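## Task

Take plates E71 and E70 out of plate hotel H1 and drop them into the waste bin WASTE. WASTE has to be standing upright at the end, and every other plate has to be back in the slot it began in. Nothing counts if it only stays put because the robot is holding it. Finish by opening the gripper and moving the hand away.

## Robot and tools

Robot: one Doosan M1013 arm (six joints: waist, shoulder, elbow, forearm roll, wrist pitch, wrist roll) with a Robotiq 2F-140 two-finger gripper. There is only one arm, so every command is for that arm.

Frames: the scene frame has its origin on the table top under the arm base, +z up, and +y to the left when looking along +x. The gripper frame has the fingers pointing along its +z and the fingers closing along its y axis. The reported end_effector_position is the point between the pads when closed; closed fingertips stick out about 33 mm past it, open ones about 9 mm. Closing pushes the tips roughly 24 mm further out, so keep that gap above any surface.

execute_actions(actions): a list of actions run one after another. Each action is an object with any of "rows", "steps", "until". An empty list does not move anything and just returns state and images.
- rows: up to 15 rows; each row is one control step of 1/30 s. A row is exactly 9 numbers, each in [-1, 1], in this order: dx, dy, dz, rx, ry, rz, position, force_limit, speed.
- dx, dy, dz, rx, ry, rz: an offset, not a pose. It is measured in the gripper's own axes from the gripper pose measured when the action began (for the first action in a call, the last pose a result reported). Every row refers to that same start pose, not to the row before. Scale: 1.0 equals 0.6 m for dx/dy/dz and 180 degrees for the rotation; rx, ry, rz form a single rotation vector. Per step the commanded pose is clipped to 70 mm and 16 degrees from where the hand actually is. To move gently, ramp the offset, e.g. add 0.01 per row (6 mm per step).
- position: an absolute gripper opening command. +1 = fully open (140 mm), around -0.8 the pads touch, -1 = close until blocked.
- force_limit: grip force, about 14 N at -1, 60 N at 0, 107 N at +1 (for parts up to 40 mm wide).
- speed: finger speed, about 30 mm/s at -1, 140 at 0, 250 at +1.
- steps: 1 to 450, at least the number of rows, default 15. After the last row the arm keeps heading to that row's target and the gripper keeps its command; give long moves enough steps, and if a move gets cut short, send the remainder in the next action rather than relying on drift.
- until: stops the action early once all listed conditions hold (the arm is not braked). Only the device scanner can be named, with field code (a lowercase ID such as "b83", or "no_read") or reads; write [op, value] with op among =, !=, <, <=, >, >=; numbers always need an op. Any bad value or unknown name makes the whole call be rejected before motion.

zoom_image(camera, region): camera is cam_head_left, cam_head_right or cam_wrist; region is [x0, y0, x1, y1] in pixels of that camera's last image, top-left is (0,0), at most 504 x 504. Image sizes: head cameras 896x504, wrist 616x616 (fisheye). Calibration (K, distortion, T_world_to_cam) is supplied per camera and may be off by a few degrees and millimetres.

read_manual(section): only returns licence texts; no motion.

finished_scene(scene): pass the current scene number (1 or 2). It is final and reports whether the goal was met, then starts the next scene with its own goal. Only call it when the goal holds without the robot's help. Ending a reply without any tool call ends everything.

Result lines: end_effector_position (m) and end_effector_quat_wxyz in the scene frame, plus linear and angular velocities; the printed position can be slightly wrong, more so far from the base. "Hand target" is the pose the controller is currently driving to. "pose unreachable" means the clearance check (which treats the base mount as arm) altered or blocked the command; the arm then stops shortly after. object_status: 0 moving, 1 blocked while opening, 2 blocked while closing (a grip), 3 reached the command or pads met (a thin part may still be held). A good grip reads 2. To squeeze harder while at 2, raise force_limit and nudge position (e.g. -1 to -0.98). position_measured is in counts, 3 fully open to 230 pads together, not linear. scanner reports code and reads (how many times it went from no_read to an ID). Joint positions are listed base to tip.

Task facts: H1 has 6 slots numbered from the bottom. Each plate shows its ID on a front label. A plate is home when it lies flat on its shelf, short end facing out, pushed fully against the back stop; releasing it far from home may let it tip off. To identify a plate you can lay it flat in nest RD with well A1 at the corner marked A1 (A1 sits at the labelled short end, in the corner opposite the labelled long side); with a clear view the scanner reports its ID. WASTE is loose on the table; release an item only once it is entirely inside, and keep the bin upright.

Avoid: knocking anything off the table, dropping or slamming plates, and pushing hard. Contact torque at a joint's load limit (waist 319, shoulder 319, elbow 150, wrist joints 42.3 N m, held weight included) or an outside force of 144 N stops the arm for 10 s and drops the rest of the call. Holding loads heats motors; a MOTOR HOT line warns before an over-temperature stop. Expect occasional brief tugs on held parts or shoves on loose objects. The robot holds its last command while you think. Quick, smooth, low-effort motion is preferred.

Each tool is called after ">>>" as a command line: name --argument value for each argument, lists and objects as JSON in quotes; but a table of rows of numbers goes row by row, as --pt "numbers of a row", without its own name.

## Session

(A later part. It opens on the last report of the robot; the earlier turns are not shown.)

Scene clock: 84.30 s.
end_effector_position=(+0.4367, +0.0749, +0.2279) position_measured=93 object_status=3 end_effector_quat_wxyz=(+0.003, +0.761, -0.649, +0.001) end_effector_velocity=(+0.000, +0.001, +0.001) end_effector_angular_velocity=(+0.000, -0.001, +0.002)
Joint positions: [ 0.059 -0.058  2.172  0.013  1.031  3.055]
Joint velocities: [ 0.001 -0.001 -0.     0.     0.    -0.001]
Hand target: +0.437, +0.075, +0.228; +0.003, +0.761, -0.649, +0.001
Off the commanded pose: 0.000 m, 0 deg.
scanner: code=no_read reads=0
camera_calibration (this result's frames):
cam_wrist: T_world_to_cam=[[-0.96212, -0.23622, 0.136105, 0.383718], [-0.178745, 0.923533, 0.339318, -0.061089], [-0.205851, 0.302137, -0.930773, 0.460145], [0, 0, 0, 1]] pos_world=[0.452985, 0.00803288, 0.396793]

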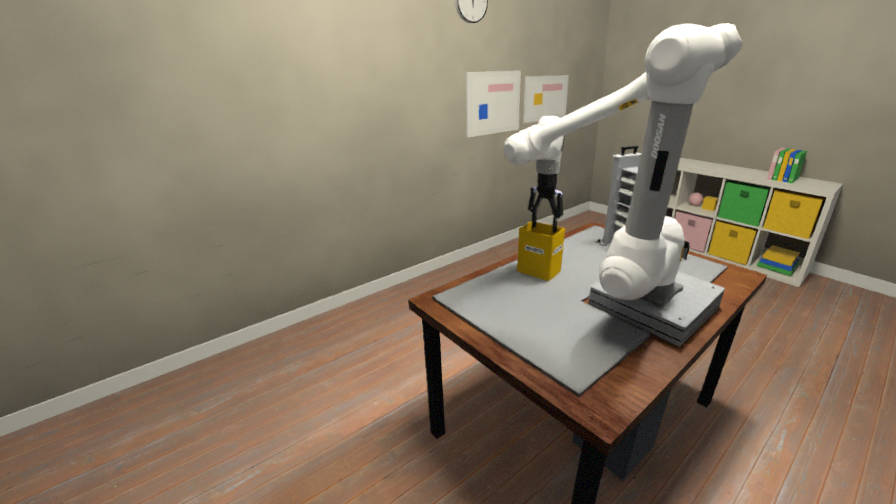

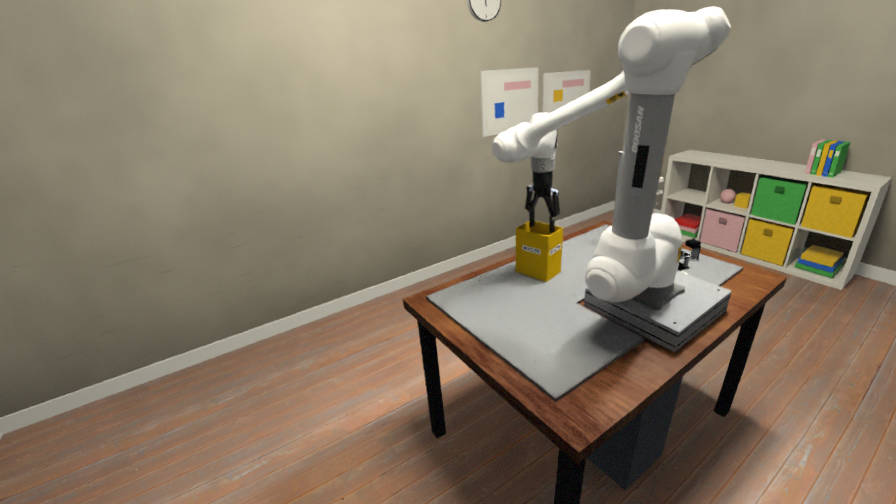

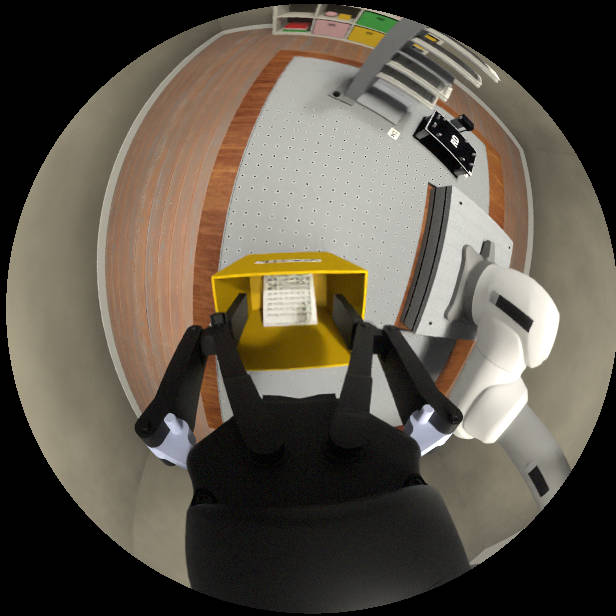

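>>> execute_actions --actions '[{"rows":[[0,0,-0.38,0,0,0,0.29,-1,0]],"steps":30},{"rows":[[0.65,0.595,0,0,0,-0.354,0.6,-1,0]],"steps":62},{"rows":[[0,0,-0.13,0,0.389,0,0.6,-1,0]],"steps":45},{"rows":[[-0.08,0,0.06,0,0,0,0.6,-1,0],[-0.224,0,0.188,0,0,0,0.6,-1,0]],"steps":32}]'

>>> zoom_image --camera "cam_wrist" --region '[170, 180, 410, 400]'

Scene clock: 98.90 s.
end_effector_position=(+0.2044, -0.3826, +0.3723) position_measured=53 object_status=3 end_effector_quat_wxyz=(+0.088, +0.810, -0.121, +0.567) end_effector_velocity=(-0.001, -0.001, -0.001) end_effector_angular_velocity=(+0.003, -0.001, -0.002)
Joint positions: [-2.005 -0.195  2.462  1.222  1.434 -0.683]
Joint velocities: [-0.002  0.003  0.    -0.001  0.     0.   ]
Hand target: +0.204, -0.383, +0.372; +0.088, +0.810, -0.121, +0.567
Off the commanded pose: 0.000 m, 0 deg.
scanner: code=no_read reads=0
camera_calibration (this result's frames):
cam_wrist: T_world_to_cam=[[-0.382594, -0.914943, 0.128454, -0.342746], [-0.625765, 0.154325, -0.764593, 0.47897], [0.679735, -0.372911, -0.631583, 0.134292], [0, 0, 0, 1]] pos_world=[0.0773067, -0.337431, 0.495061]

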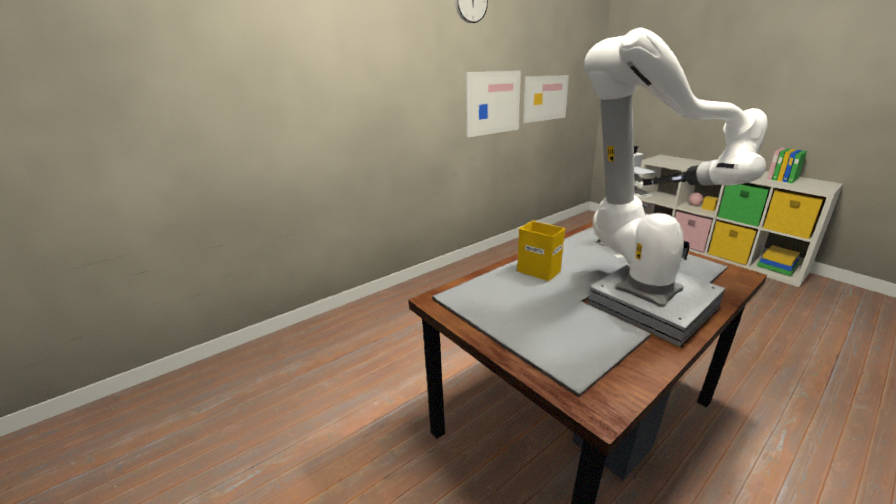

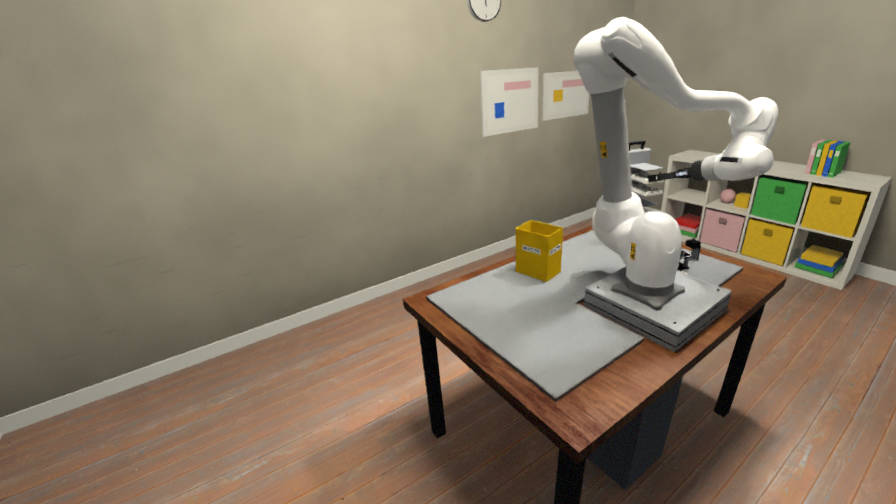

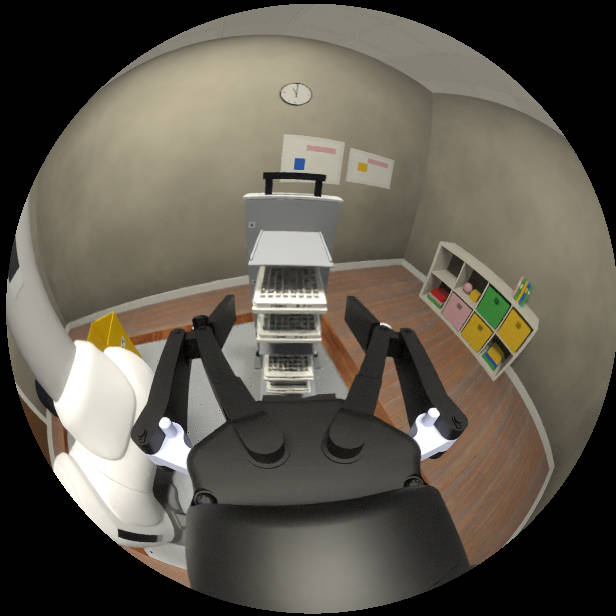

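Region (170, 180, 410, 400) of cam_wrist's 616x616 image, scaled by 2.100, with more detail than that image has; it fills the top 462 rows of this view, and the rest is white.

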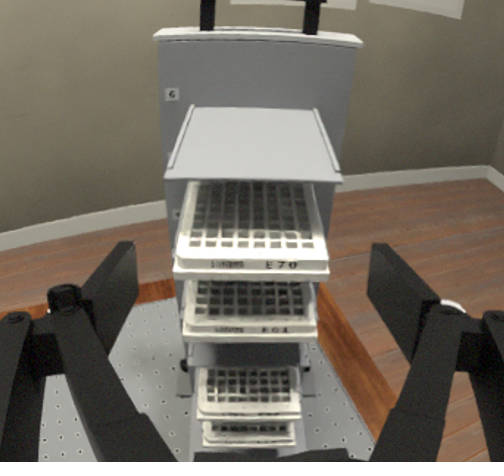

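>>> execute_actions --actions '[{"rows":[[0,0,0,-0.003,-0.03,0,0.55,-1,0]],"steps":12},{"rows":[[0,0,0.02,0,0,0,0.55,-1,0],[0,0,0.04,0,0,0,0.55,-1,0],[0,0,0.056,0,0,0,0.55,-1,0]],"steps":15},{"rows":[[0.007,0,0.015,0,0,0,0.55,-1,0],[0.014,0,0.03,0,0,0,0.55,-1,0],[0.021,0,0.045,0,0,0,0.55,-1,0],[0.027,0,0.059,0,0,0,0.55,-1,0]],"steps":16}]'

>>> zoom_image --camera "cam_wrist" --region '[170, 200, 410, 400]'

Scene clock: 105.40 s.
end_effector_position=(+0.2702, -0.4037, +0.3573) position_measured=59 object_status=3 end_effector_quat_wxyz=(+0.086, +0.835, -0.127, +0.528) end_effector_velocity=(-0.000, -0.000, -0.000) end_effector_angular_velocity=(-0.001, +0.001, +0.001)
Joint positions: [-1.744 -0.2    2.435  1.288  1.188 -0.567]
Joint velocities: [ 0.     0.    -0.    -0.001 -0.001 -0.002]
Hand target: +0.270, -0.404, +0.357; +0.086, +0.835, -0.127, +0.528
Off the commanded pose: 0.000 m, 0 deg.
scanner: code=no_read reads=0
camera_calibration (this result's frames):
cam_wrist: T_world_to_cam=[[-0.379046, -0.914686, 0.140264, -0.340064], [-0.690807, 0.17884, -0.700573, 0.516588], [0.615719, -0.362445, -0.69966, 0.118024], [0, 0, 0, 1]] pos_world=[0.155293, -0.360661, 0.492183]

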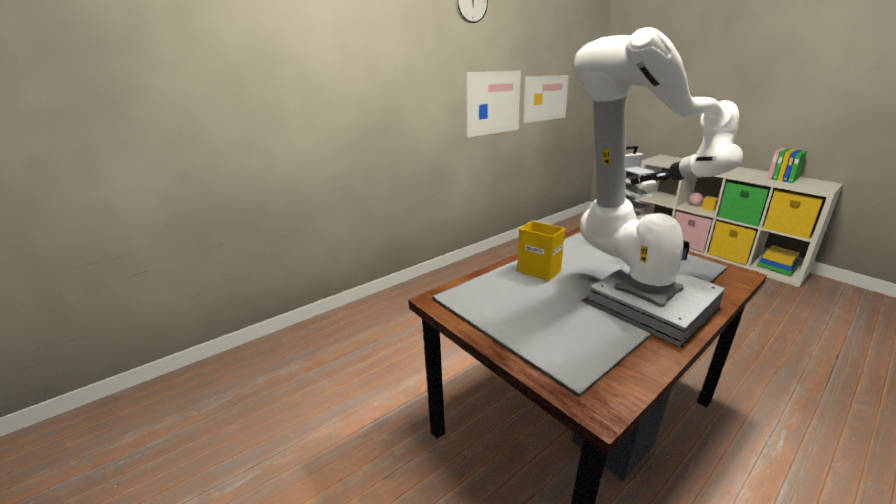

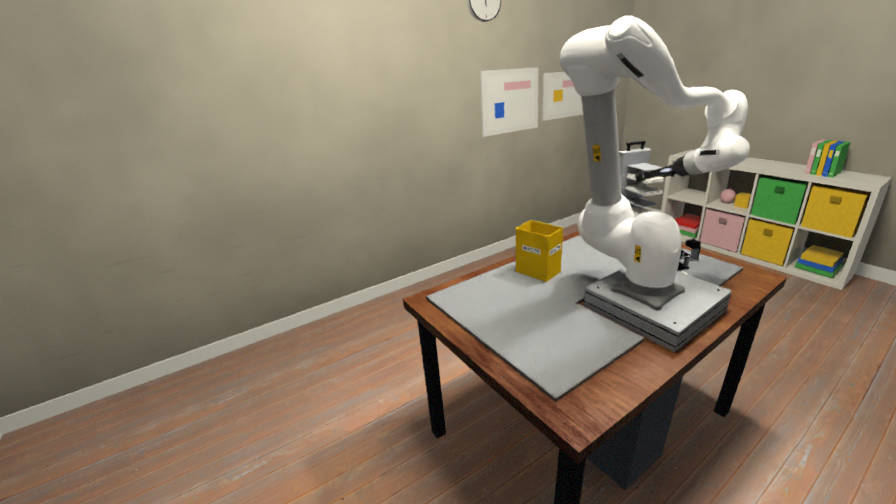

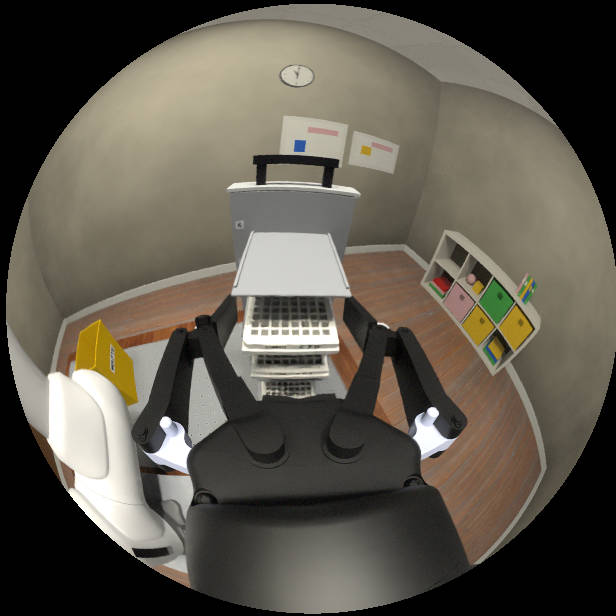

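Region (170, 200, 410, 400) of cam_wrist's 616x616 image, scaled by 2.100, with more detail than that image has.

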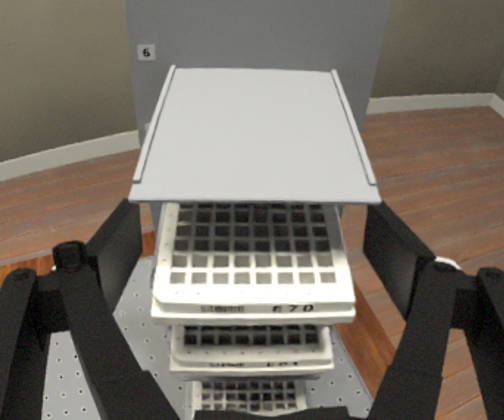

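>>> execute_actions --actions '[{"rows":[[0,0,0,0,0,0,-1,-0.5,-0.7]],"steps":35}]'

Scene clock: 116.37 s.
end_effector_position=(+0.2703, -0.4037, +0.3573) position_measured=89 object_status=2 end_effector_quat_wxyz=(+0.086, +0.835, -0.127, +0.528) end_effector_velocity=(-0.000, -0.000, +0.000) end_effector_angular_velocity=(+0.001, -0.001, -0.002)
Joint positions: [-1.744 -0.2    2.435  1.288  1.188 -0.567]
Joint velocities: [-0.001 -0.     0.     0.    -0.     0.001]
Hand target: +0.270, -0.404, +0.357; +0.086, +0.835, -0.127, +0.528
Off the commanded pose: 0.000 m, 0 deg.
scanner: code=no_read reads=0
camera_calibration (this result's frames):
cam_wrist: T_world_to_cam=[[-0.378985, -0.914712, 0.14026, -0.340066], [-0.690817, 0.178795, -0.700575, 0.51659], [0.615746, -0.362401, -0.699659, 0.118022], [0, 0, 0, 1]] pos_world=[0.155318, -0.360655, 0.492183]

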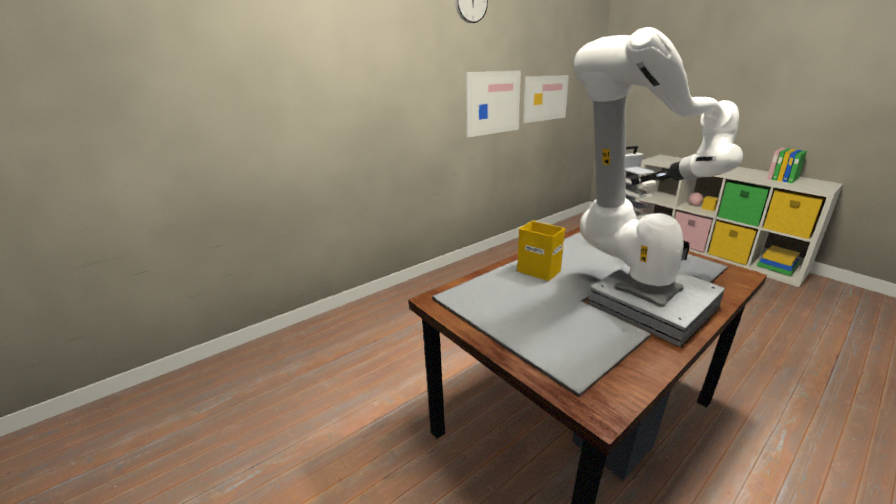

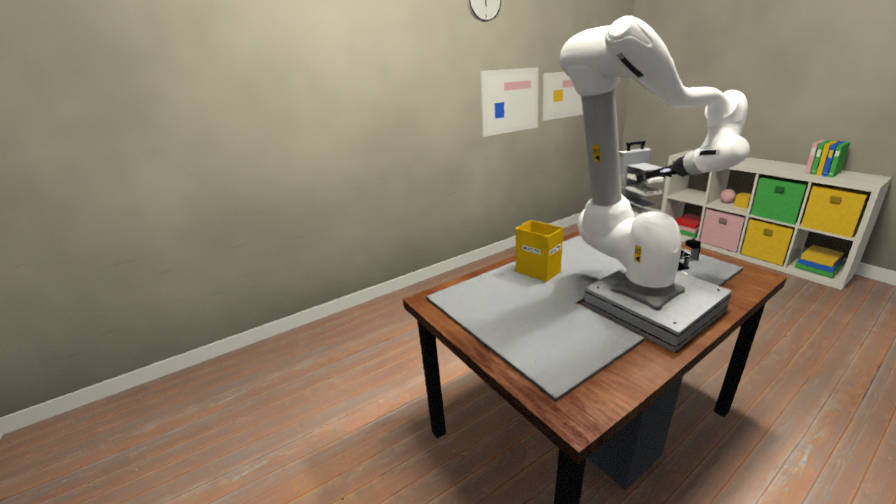

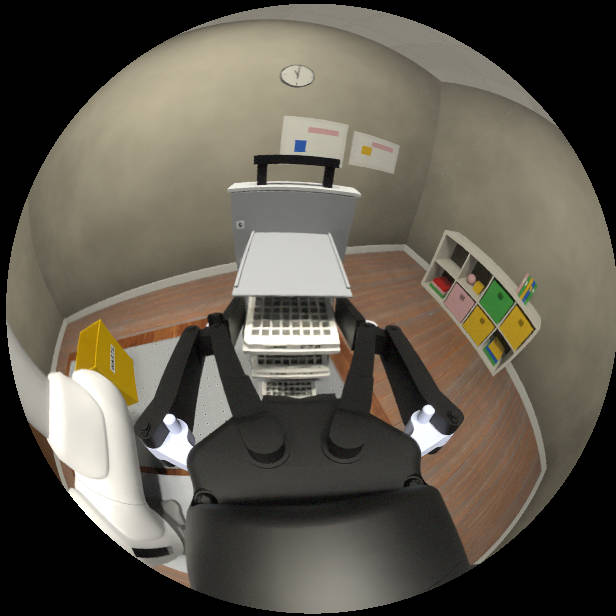

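>>> execute_actions --actions '[{"rows":[[0,0,0,0,0,0,0.45,-0.5,0]],"steps":10},{"rows":[[0.005,0,-0.002,0,0,0,0.45,-0.5,0]],"steps":12},{"rows":[[0,0,0,0,0,0,-1,-0.5,-0.7]],"steps":28}]'

Scene clock: 123.03 s.
end_effector_position=(+0.2704, -0.4038, +0.3605) position_measured=91 object_status=2 end_effector_quat_wxyz=(+0.086, +0.835, -0.127, +0.528) end_effector_velocity=(+0.001, +0.001, +0.000) end_effector_angular_velocity=(+0.001, -0.001, +0.001)
Joint positions: [-1.744 -0.205  2.431  1.285  1.19  -0.558]
Joint velocities: [ 0.002 -0.    -0.     0.     0.     0.002]
Hand target: +0.270, -0.404, +0.361; +0.086, +0.835, -0.127, +0.528
Off the commanded pose: 0.000 m, 0 deg.
scanner: code=no_read reads=0
camera_calibration (this result's frames):
cam_wrist: T_world_to_cam=[[-0.379152, -0.914636, 0.140299, -0.340496], [-0.690802, 0.178903, -0.700562, 0.519003], [0.615659, -0.362538, -0.699664, 0.120146], [0, 0, 0, 1]] pos_world=[0.15546, -0.360723, 0.495426]

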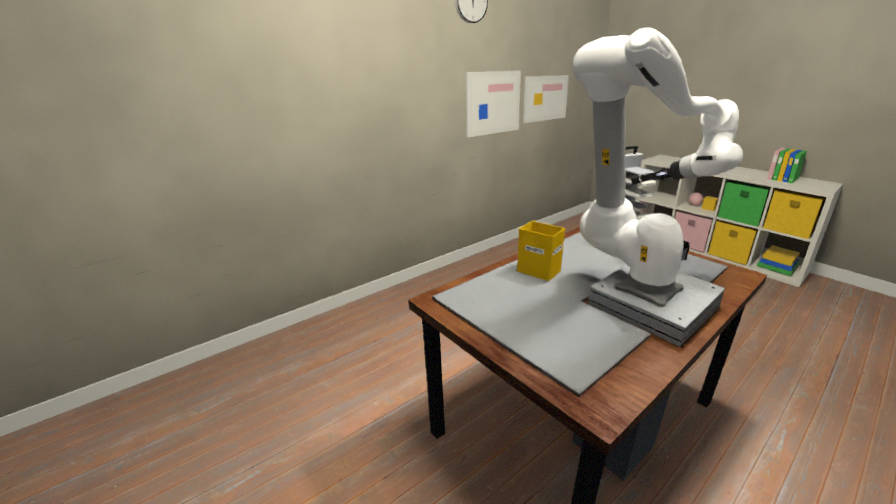

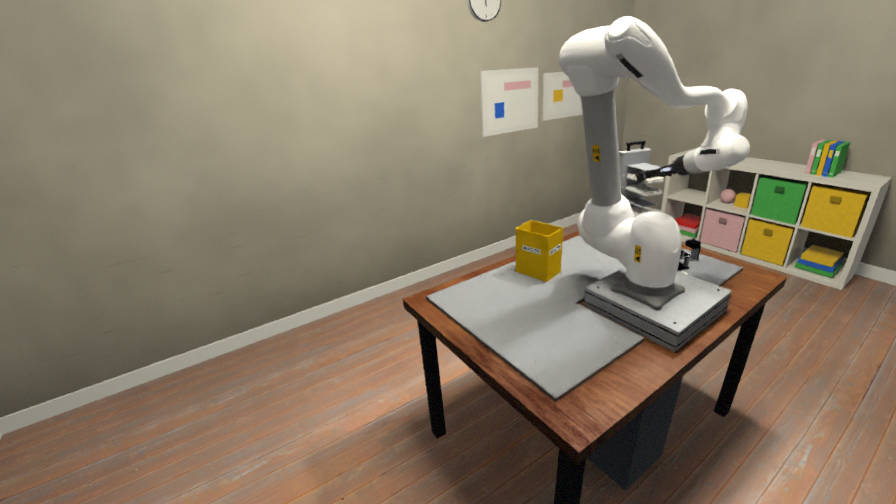

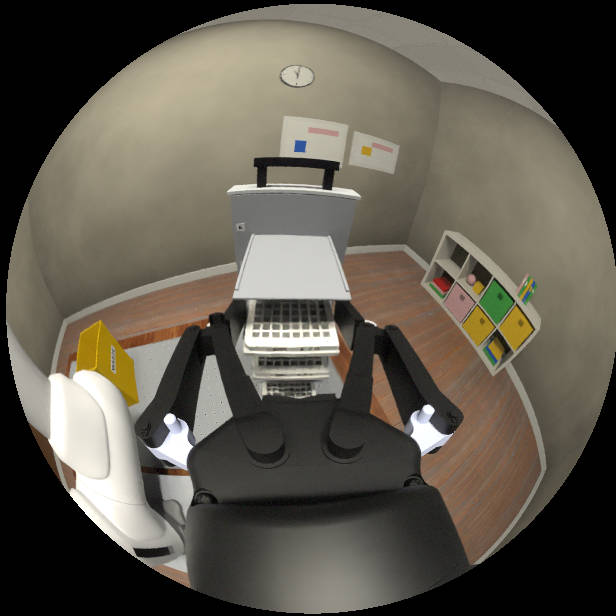

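>>> zoom_image --camera "cam_head_right" --region '[600,130,720,220]'

>>> zoom_image --camera "cam_wrist" --region '[190,250,400,410]'

Region (600, 130, 720, 220) of cam_head_right's 896x504 image, scaled by 4.200, with more detail than that image has; it fills the top 378 rows of this view, and the rest is white.

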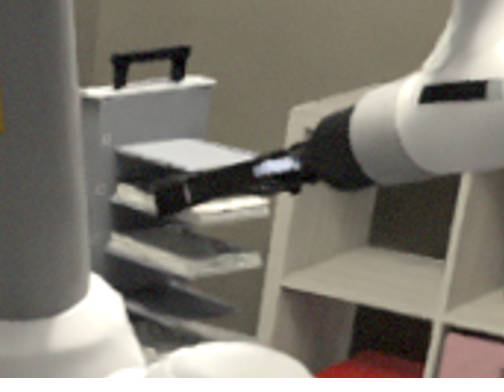

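Region (190, 250, 400, 410) of cam_wrist's 616x616 image, scaled by 2.400, with more detail than that image has; it fills the top 384 rows of this view, and the rest is white.

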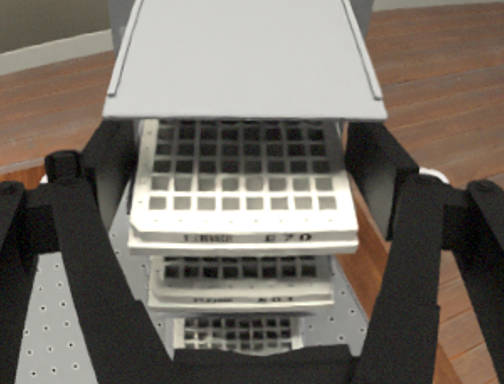

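>>> execute_actions --actions '[{"rows":[[0,0,0,0,0,0,0.45,-0.5,0]],"steps":10},{"rows":[[-0.007,0,-0.015,0,0,0,0.45,-0.5,0],[-0.014,0,-0.03,0,0,0,0.45,-0.5,0],[-0.021,0,-0.045,0,0,0,0.45,-0.5,0]],"steps":18},{"rows":[[0,0,0,0,0,0,-1,-0.5,-0.7]],"steps":28}]'

>>> zoom_image --camera "cam_head_right" --region '[600,130,720,220]'

Scene clock: 129.83 s.
end_effector_position=(+0.2420, -0.3947, +0.3606) position_measured=103 object_status=2 end_effector_quat_wxyz=(+0.086, +0.835, -0.128, +0.528) end_effector_velocity=(-0.001, -0.001, +0.000) end_effector_angular_velocity=(-0.001, -0.000, -0.003)
Joint positions: [-1.838 -0.218  2.44   1.234  1.263 -0.577]
Joint velocities: [-0.003  0.     0.     0.001 -0.    -0.001]
Hand target: +0.242, -0.395, +0.361; +0.086, +0.835, -0.128, +0.528
Off the commanded pose: 0.000 m, 0 deg.
scanner: code=no_read reads=0
camera_calibration (this result's frames):
cam_wrist: T_world_to_cam=[[-0.37926, -0.914617, 0.140137, -0.342871], [-0.690807, 0.179124, -0.7005, 0.497865], [0.615587, -0.362479, -0.699758, 0.141047], [0, 0, 0, 1]] pos_world=[0.127065, -0.351649, 0.495502]

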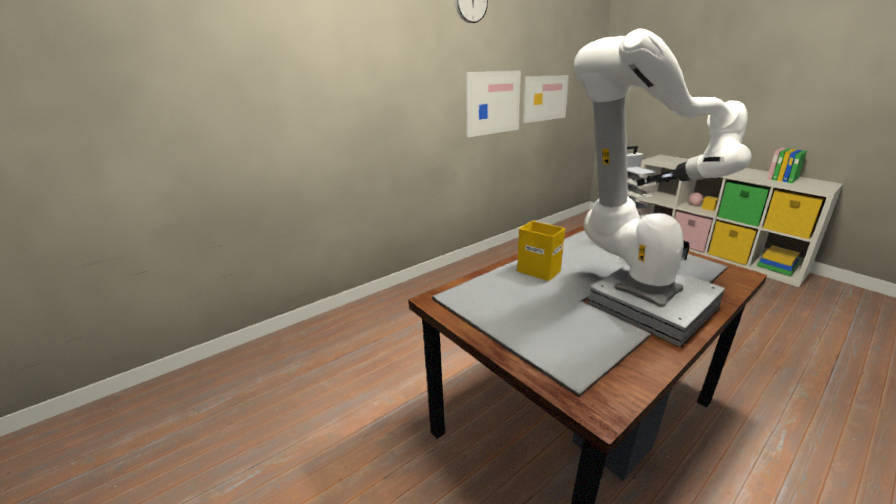

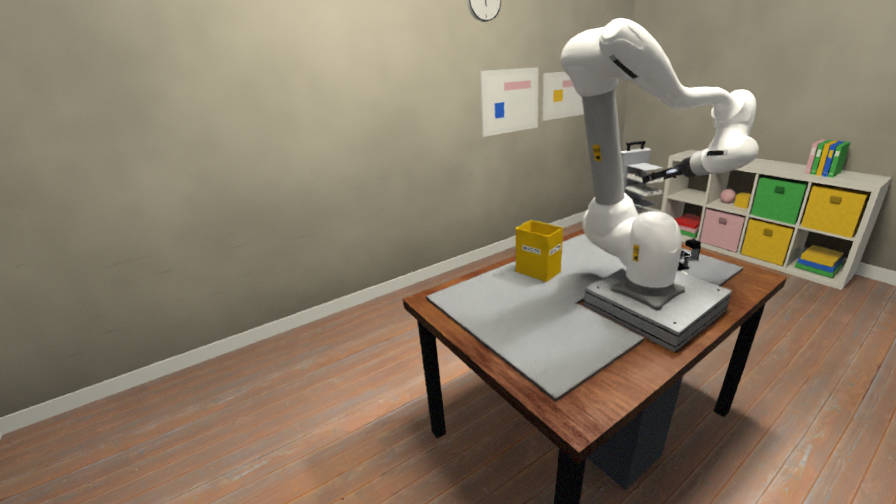

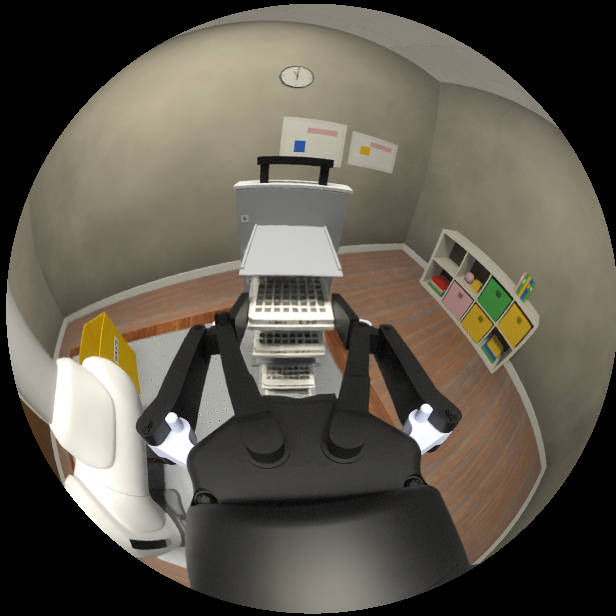

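Region (600, 130, 720, 220) of cam_head_right's 896x504 image, scaled by 4.200, with more detail than that image has; it fills the top 378 rows of this view, and the rest is white.

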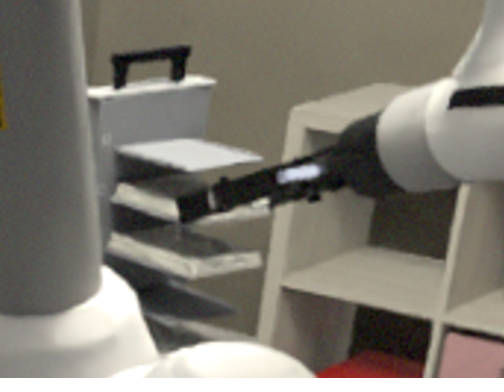

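>>> execute_actions --actions '[{"rows":[[0,0,0,0,0,0,-0.98,0.3,-0.7]],"steps":10},{"rows":[[-0.002,0,-0.006,0,0,0,-0.98,0.3,-0.7],[-0.004,0,-0.012,0,0,0,-0.98,0.3,-0.7],[-0.007,0,-0.018,0,0,0,-0.98,0.3,-0.7],[-0.01,0,-0.024,0,0,0,-0.98,0.3,-0.7],[-0.013,0,-0.03,0,0,0,-0.98,0.3,-0.7],[-0.016,0,-0.036,0,0,0,-0.98,0.3,-0.7],[-0.019,0,-0.042,0,0,0,-0.98,0.3,-0.7],[-0.022,0,-0.048,0,0,0,-0.98,0.3,-0.7],[-0.025,0,-0.054,0,0,0,-0.98,0.3,-0.7]],"steps":20},{"rows":[[0,0,0,0,0,0,0.45,-0.5,0]],"steps":10},{"rows":[[-0.001,0,0.012,0,0,0,0.45,-0.5,0],[-0.002,0,0.025,0,0,0,0.45,-0.5,0]],"steps":14},{"rows":[[0,0,0,0,0,0,-1,0.3,-0.7]],"steps":28}]'

>>> zoom_image --camera "cam_head_right" --region '[600,130,720,220]'

Scene clock: 138.60 s.
end_effector_position=(+0.2205, -0.3878, +0.3534) position_measured=105 object_status=2 end_effector_quat_wxyz=(+0.086, +0.835, -0.128, +0.528) end_effector_velocity=(+0.000, -0.000, +0.001) end_effector_angular_velocity=(-0.003, +0.001, +0.000)
Joint positions: [-1.911 -0.214  2.453  1.2    1.311 -0.615]
Joint velocities: [-0.    -0.002 -0.     0.    -0.    -0.001]
Hand target: +0.220, -0.388, +0.353; +0.086, +0.835, -0.128, +0.528
Off the commanded pose: 0.000 m, 0 deg.
scanner: code=no_read reads=0
camera_calibration (this result's frames):
cam_wrist: T_world_to_cam=[[-0.379384, -0.914598, 0.139923, -0.343616], [-0.690674, 0.179317, -0.700582, 0.476758], [0.61566, -0.362431, -0.699719, 0.151712], [0, 0, 0, 1]] pos_world=[0.10552, -0.344776, 0.488243]

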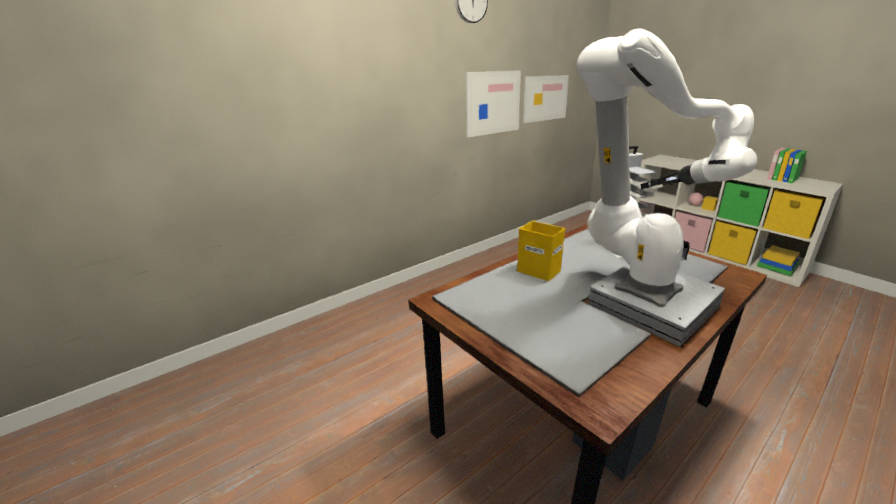

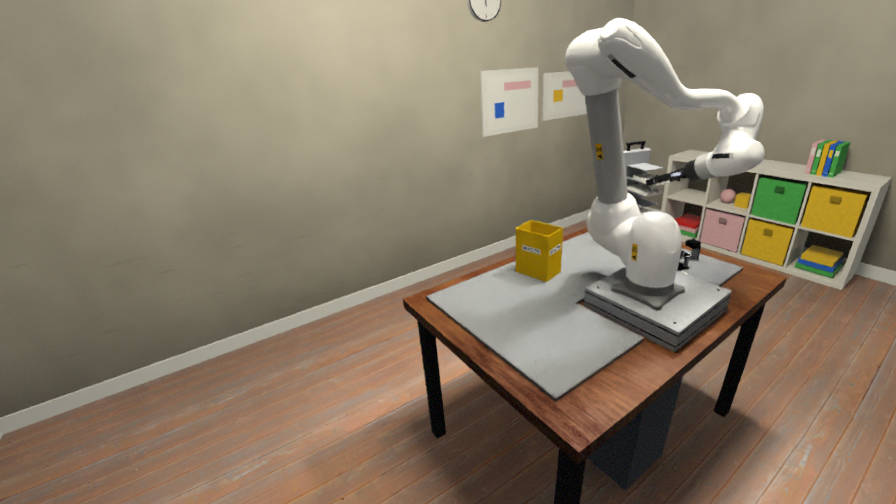

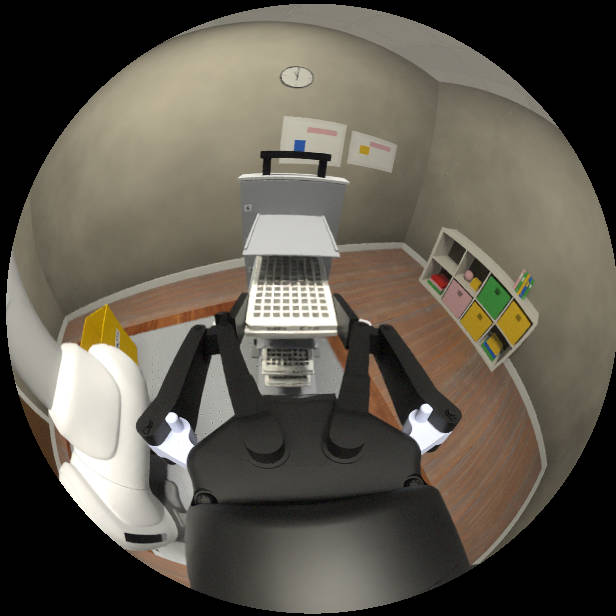

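Region (600, 130, 720, 220) of cam_head_right's 896x504 image, scaled by 4.200, with more detail than that image has; it fills the top 378 rows of this view, and the rest is white.

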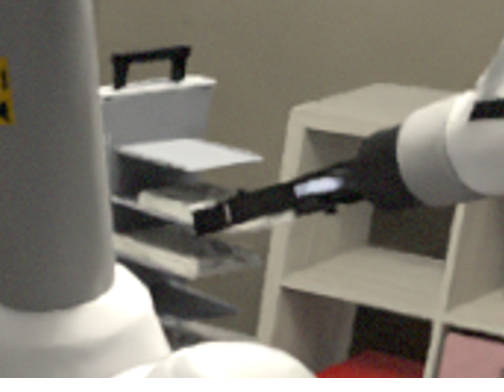

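>>> execute_actions --actions '[{"rows":[[0.005,0,-0.002,0,0,0,-1,0.3,-0.7],[0.01,0,-0.004,0,0,0,-1,0.3,-0.7],[0.015,0,-0.007,0,0,0,-1,0.3,-0.7],[0.02,0,-0.01,0,0,0,-1,0.3,-0.7],[0.018,0,-0.02,0,0,0,-1,0.3,-0.7],[0.013,0,-0.033,0,0,0,-1,0.3,-0.7],[0.007,0,-0.047,0,0,0,-1,0.3,-0.7],[0,0,-0.061,0,0,0,-1,0.3,-0.7],[-0.006,0,-0.075,0,0,0,-1,0.3,-0.7],[-0.013,0,-0.089,0,0,0,-1,0.3,-0.7],[-0.02,0,-0.103,0,0,0,-1,0.3,-0.7],[-0.026,0,-0.117,0,0,0,-1,0.3,-0.7],[-0.033,0,-0.131,0,0,0,-1,0.3,-0.7],[-0.04,0,-0.146,0,0,0,-1,0.3,-0.7],[-0.047,0,-0.161,0,0,0,-1,0.3,-0.7]],"steps":30}]'

Scene clock: 145.73 s.
end_effector_position=(+0.1260, -0.3575, +0.3693) position_measured=105 object_status=2 end_effector_quat_wxyz=(+0.086, +0.835, -0.128, +0.528) end_effector_velocity=(-0.000, -0.000, +0.000) end_effector_angular_velocity=(+0.000, +0.000, -0.001)
Joint positions: [-2.227 -0.226  2.424  1.019  1.555 -0.691]
Joint velocities: [-0.001 -0.001 -0.    -0.     0.     0.001]
Hand target: +0.126, -0.357, +0.369; +0.086, +0.835, -0.128, +0.528
Off the commanded pose: 0.000 m, 0 deg.
scanner: code=no_read reads=0
camera_calibration (this result's frames):
cam_wrist: T_world_to_cam=[[-0.379408, -0.914592, 0.139896, -0.353894], [-0.690694, 0.17937, -0.700548, 0.417219], [0.615623, -0.362419, -0.699758, 0.232026], [0, 0, 0, 1]] pos_world=[0.0110602, -0.314415, 0.504152]

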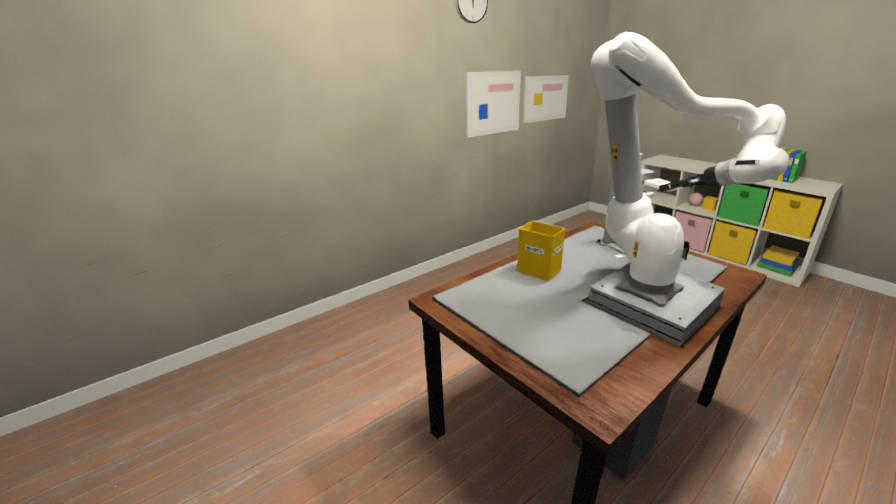

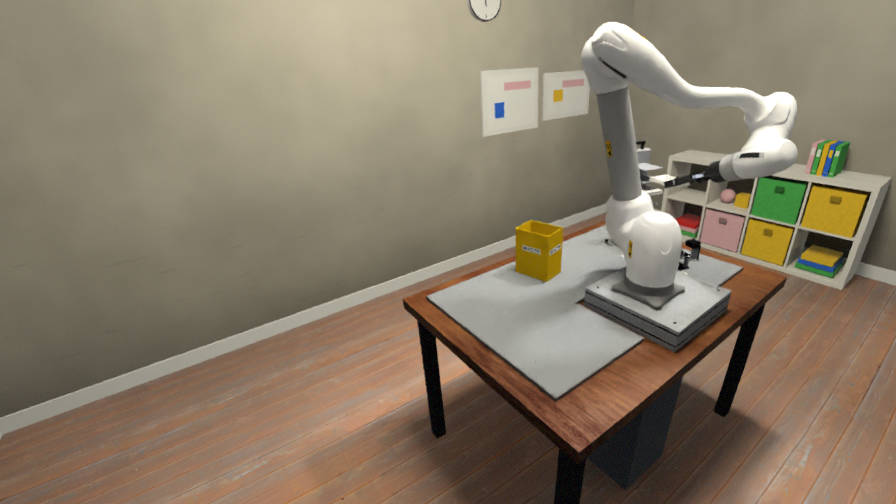

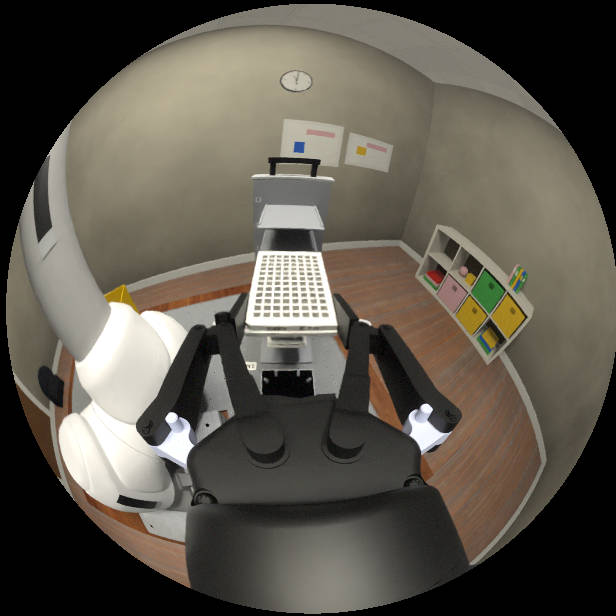

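>>> execute_actions --actions '[{"rows":[[-0.004,0,-0.008,0,0,0,-1,0.3,-0.7],[-0.007,0,-0.015,0,-0.01,0,-1,0.3,-0.7],[0,0,-0.02,0,-0.025,0,-1,0.3,-0.7],[0.01,0,-0.025,0,-0.045,0,-1,0.3,-0.7],[0.02,0,-0.03,0,-0.07,0,-1,0.3,-0.7],[0.035,0,-0.036,0,-0.095,0,-1,0.3,-0.7],[0.05,0,-0.042,0,-0.12,0,-1,0.3,-0.7],[0.065,0,-0.049,0,-0.15,0,-1,0.3,-0.7],[0.08,0,-0.056,0,-0.18,0,-1,0.3,-0.7],[0.095,0,-0.063,0,-0.21,0,-1,0.3,-0.7],[0.11,0,-0.07,0,-0.24,0,-1,0.3,-0.7],[0.129,0,-0.078,0,-0.361,0,-1,0.3,-0.7]],"steps":55}]'

Scene clock: 151.80 s.
end_effector_position=(+0.1168, -0.3537, +0.4590) position_measured=105 object_status=2 end_effector_quat_wxyz=(+0.004, +0.988, -0.155, -0.004) end_effector_velocity=(-0.001, +0.000, +0.001) end_effector_angular_velocity=(-0.003, +0.000, -0.001)
Joint positions: [-1.357 -0.287  1.93  -0.008  1.512  0.543]
Joint velocities: [-0.001 -0.003 -0.    -0.001  0.     0.   ]
Hand target: +0.117, -0.354, +0.459; +0.004, +0.988, -0.155, -0.004
Off the commanded pose: 0.001 m, 0 deg.
scanner: code=no_read reads=0
camera_calibration (this result's frames):
cam_wrist: T_world_to_cam=[[-0.221265, -0.965194, 0.139437, -0.402638], [-0.900407, 0.257112, 0.350944, 0.0424122], [-0.37458, -0.0478984, -0.925957, 0.632604], [0, 0, 0, 1]] pos_world=[0.186059, -0.369228, 0.627022]

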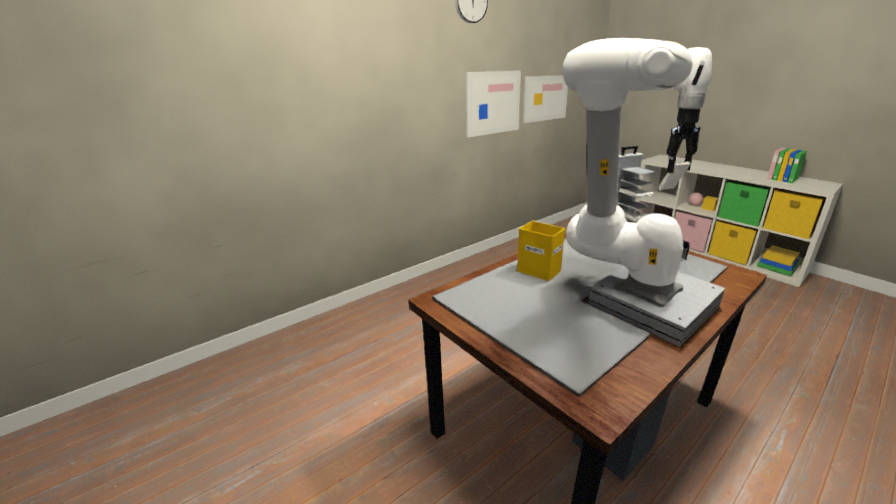

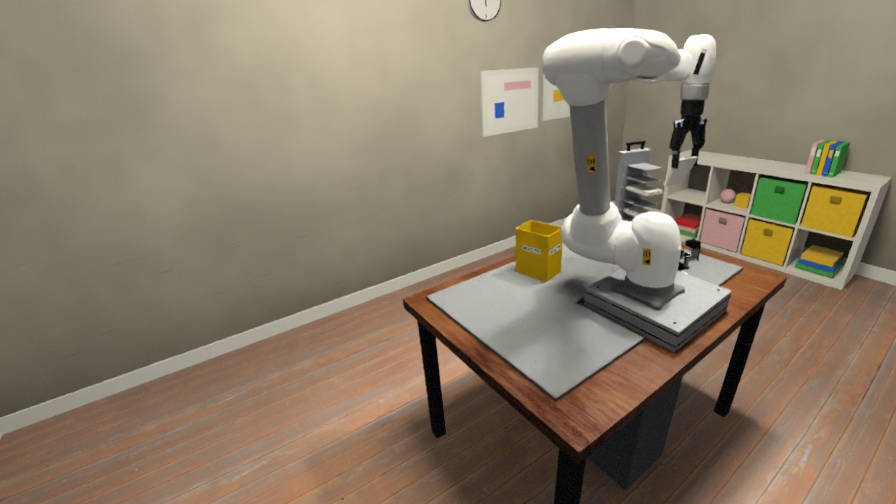

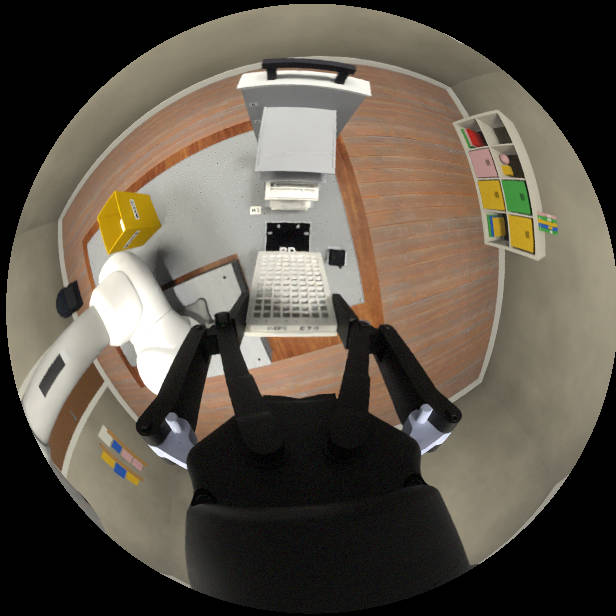

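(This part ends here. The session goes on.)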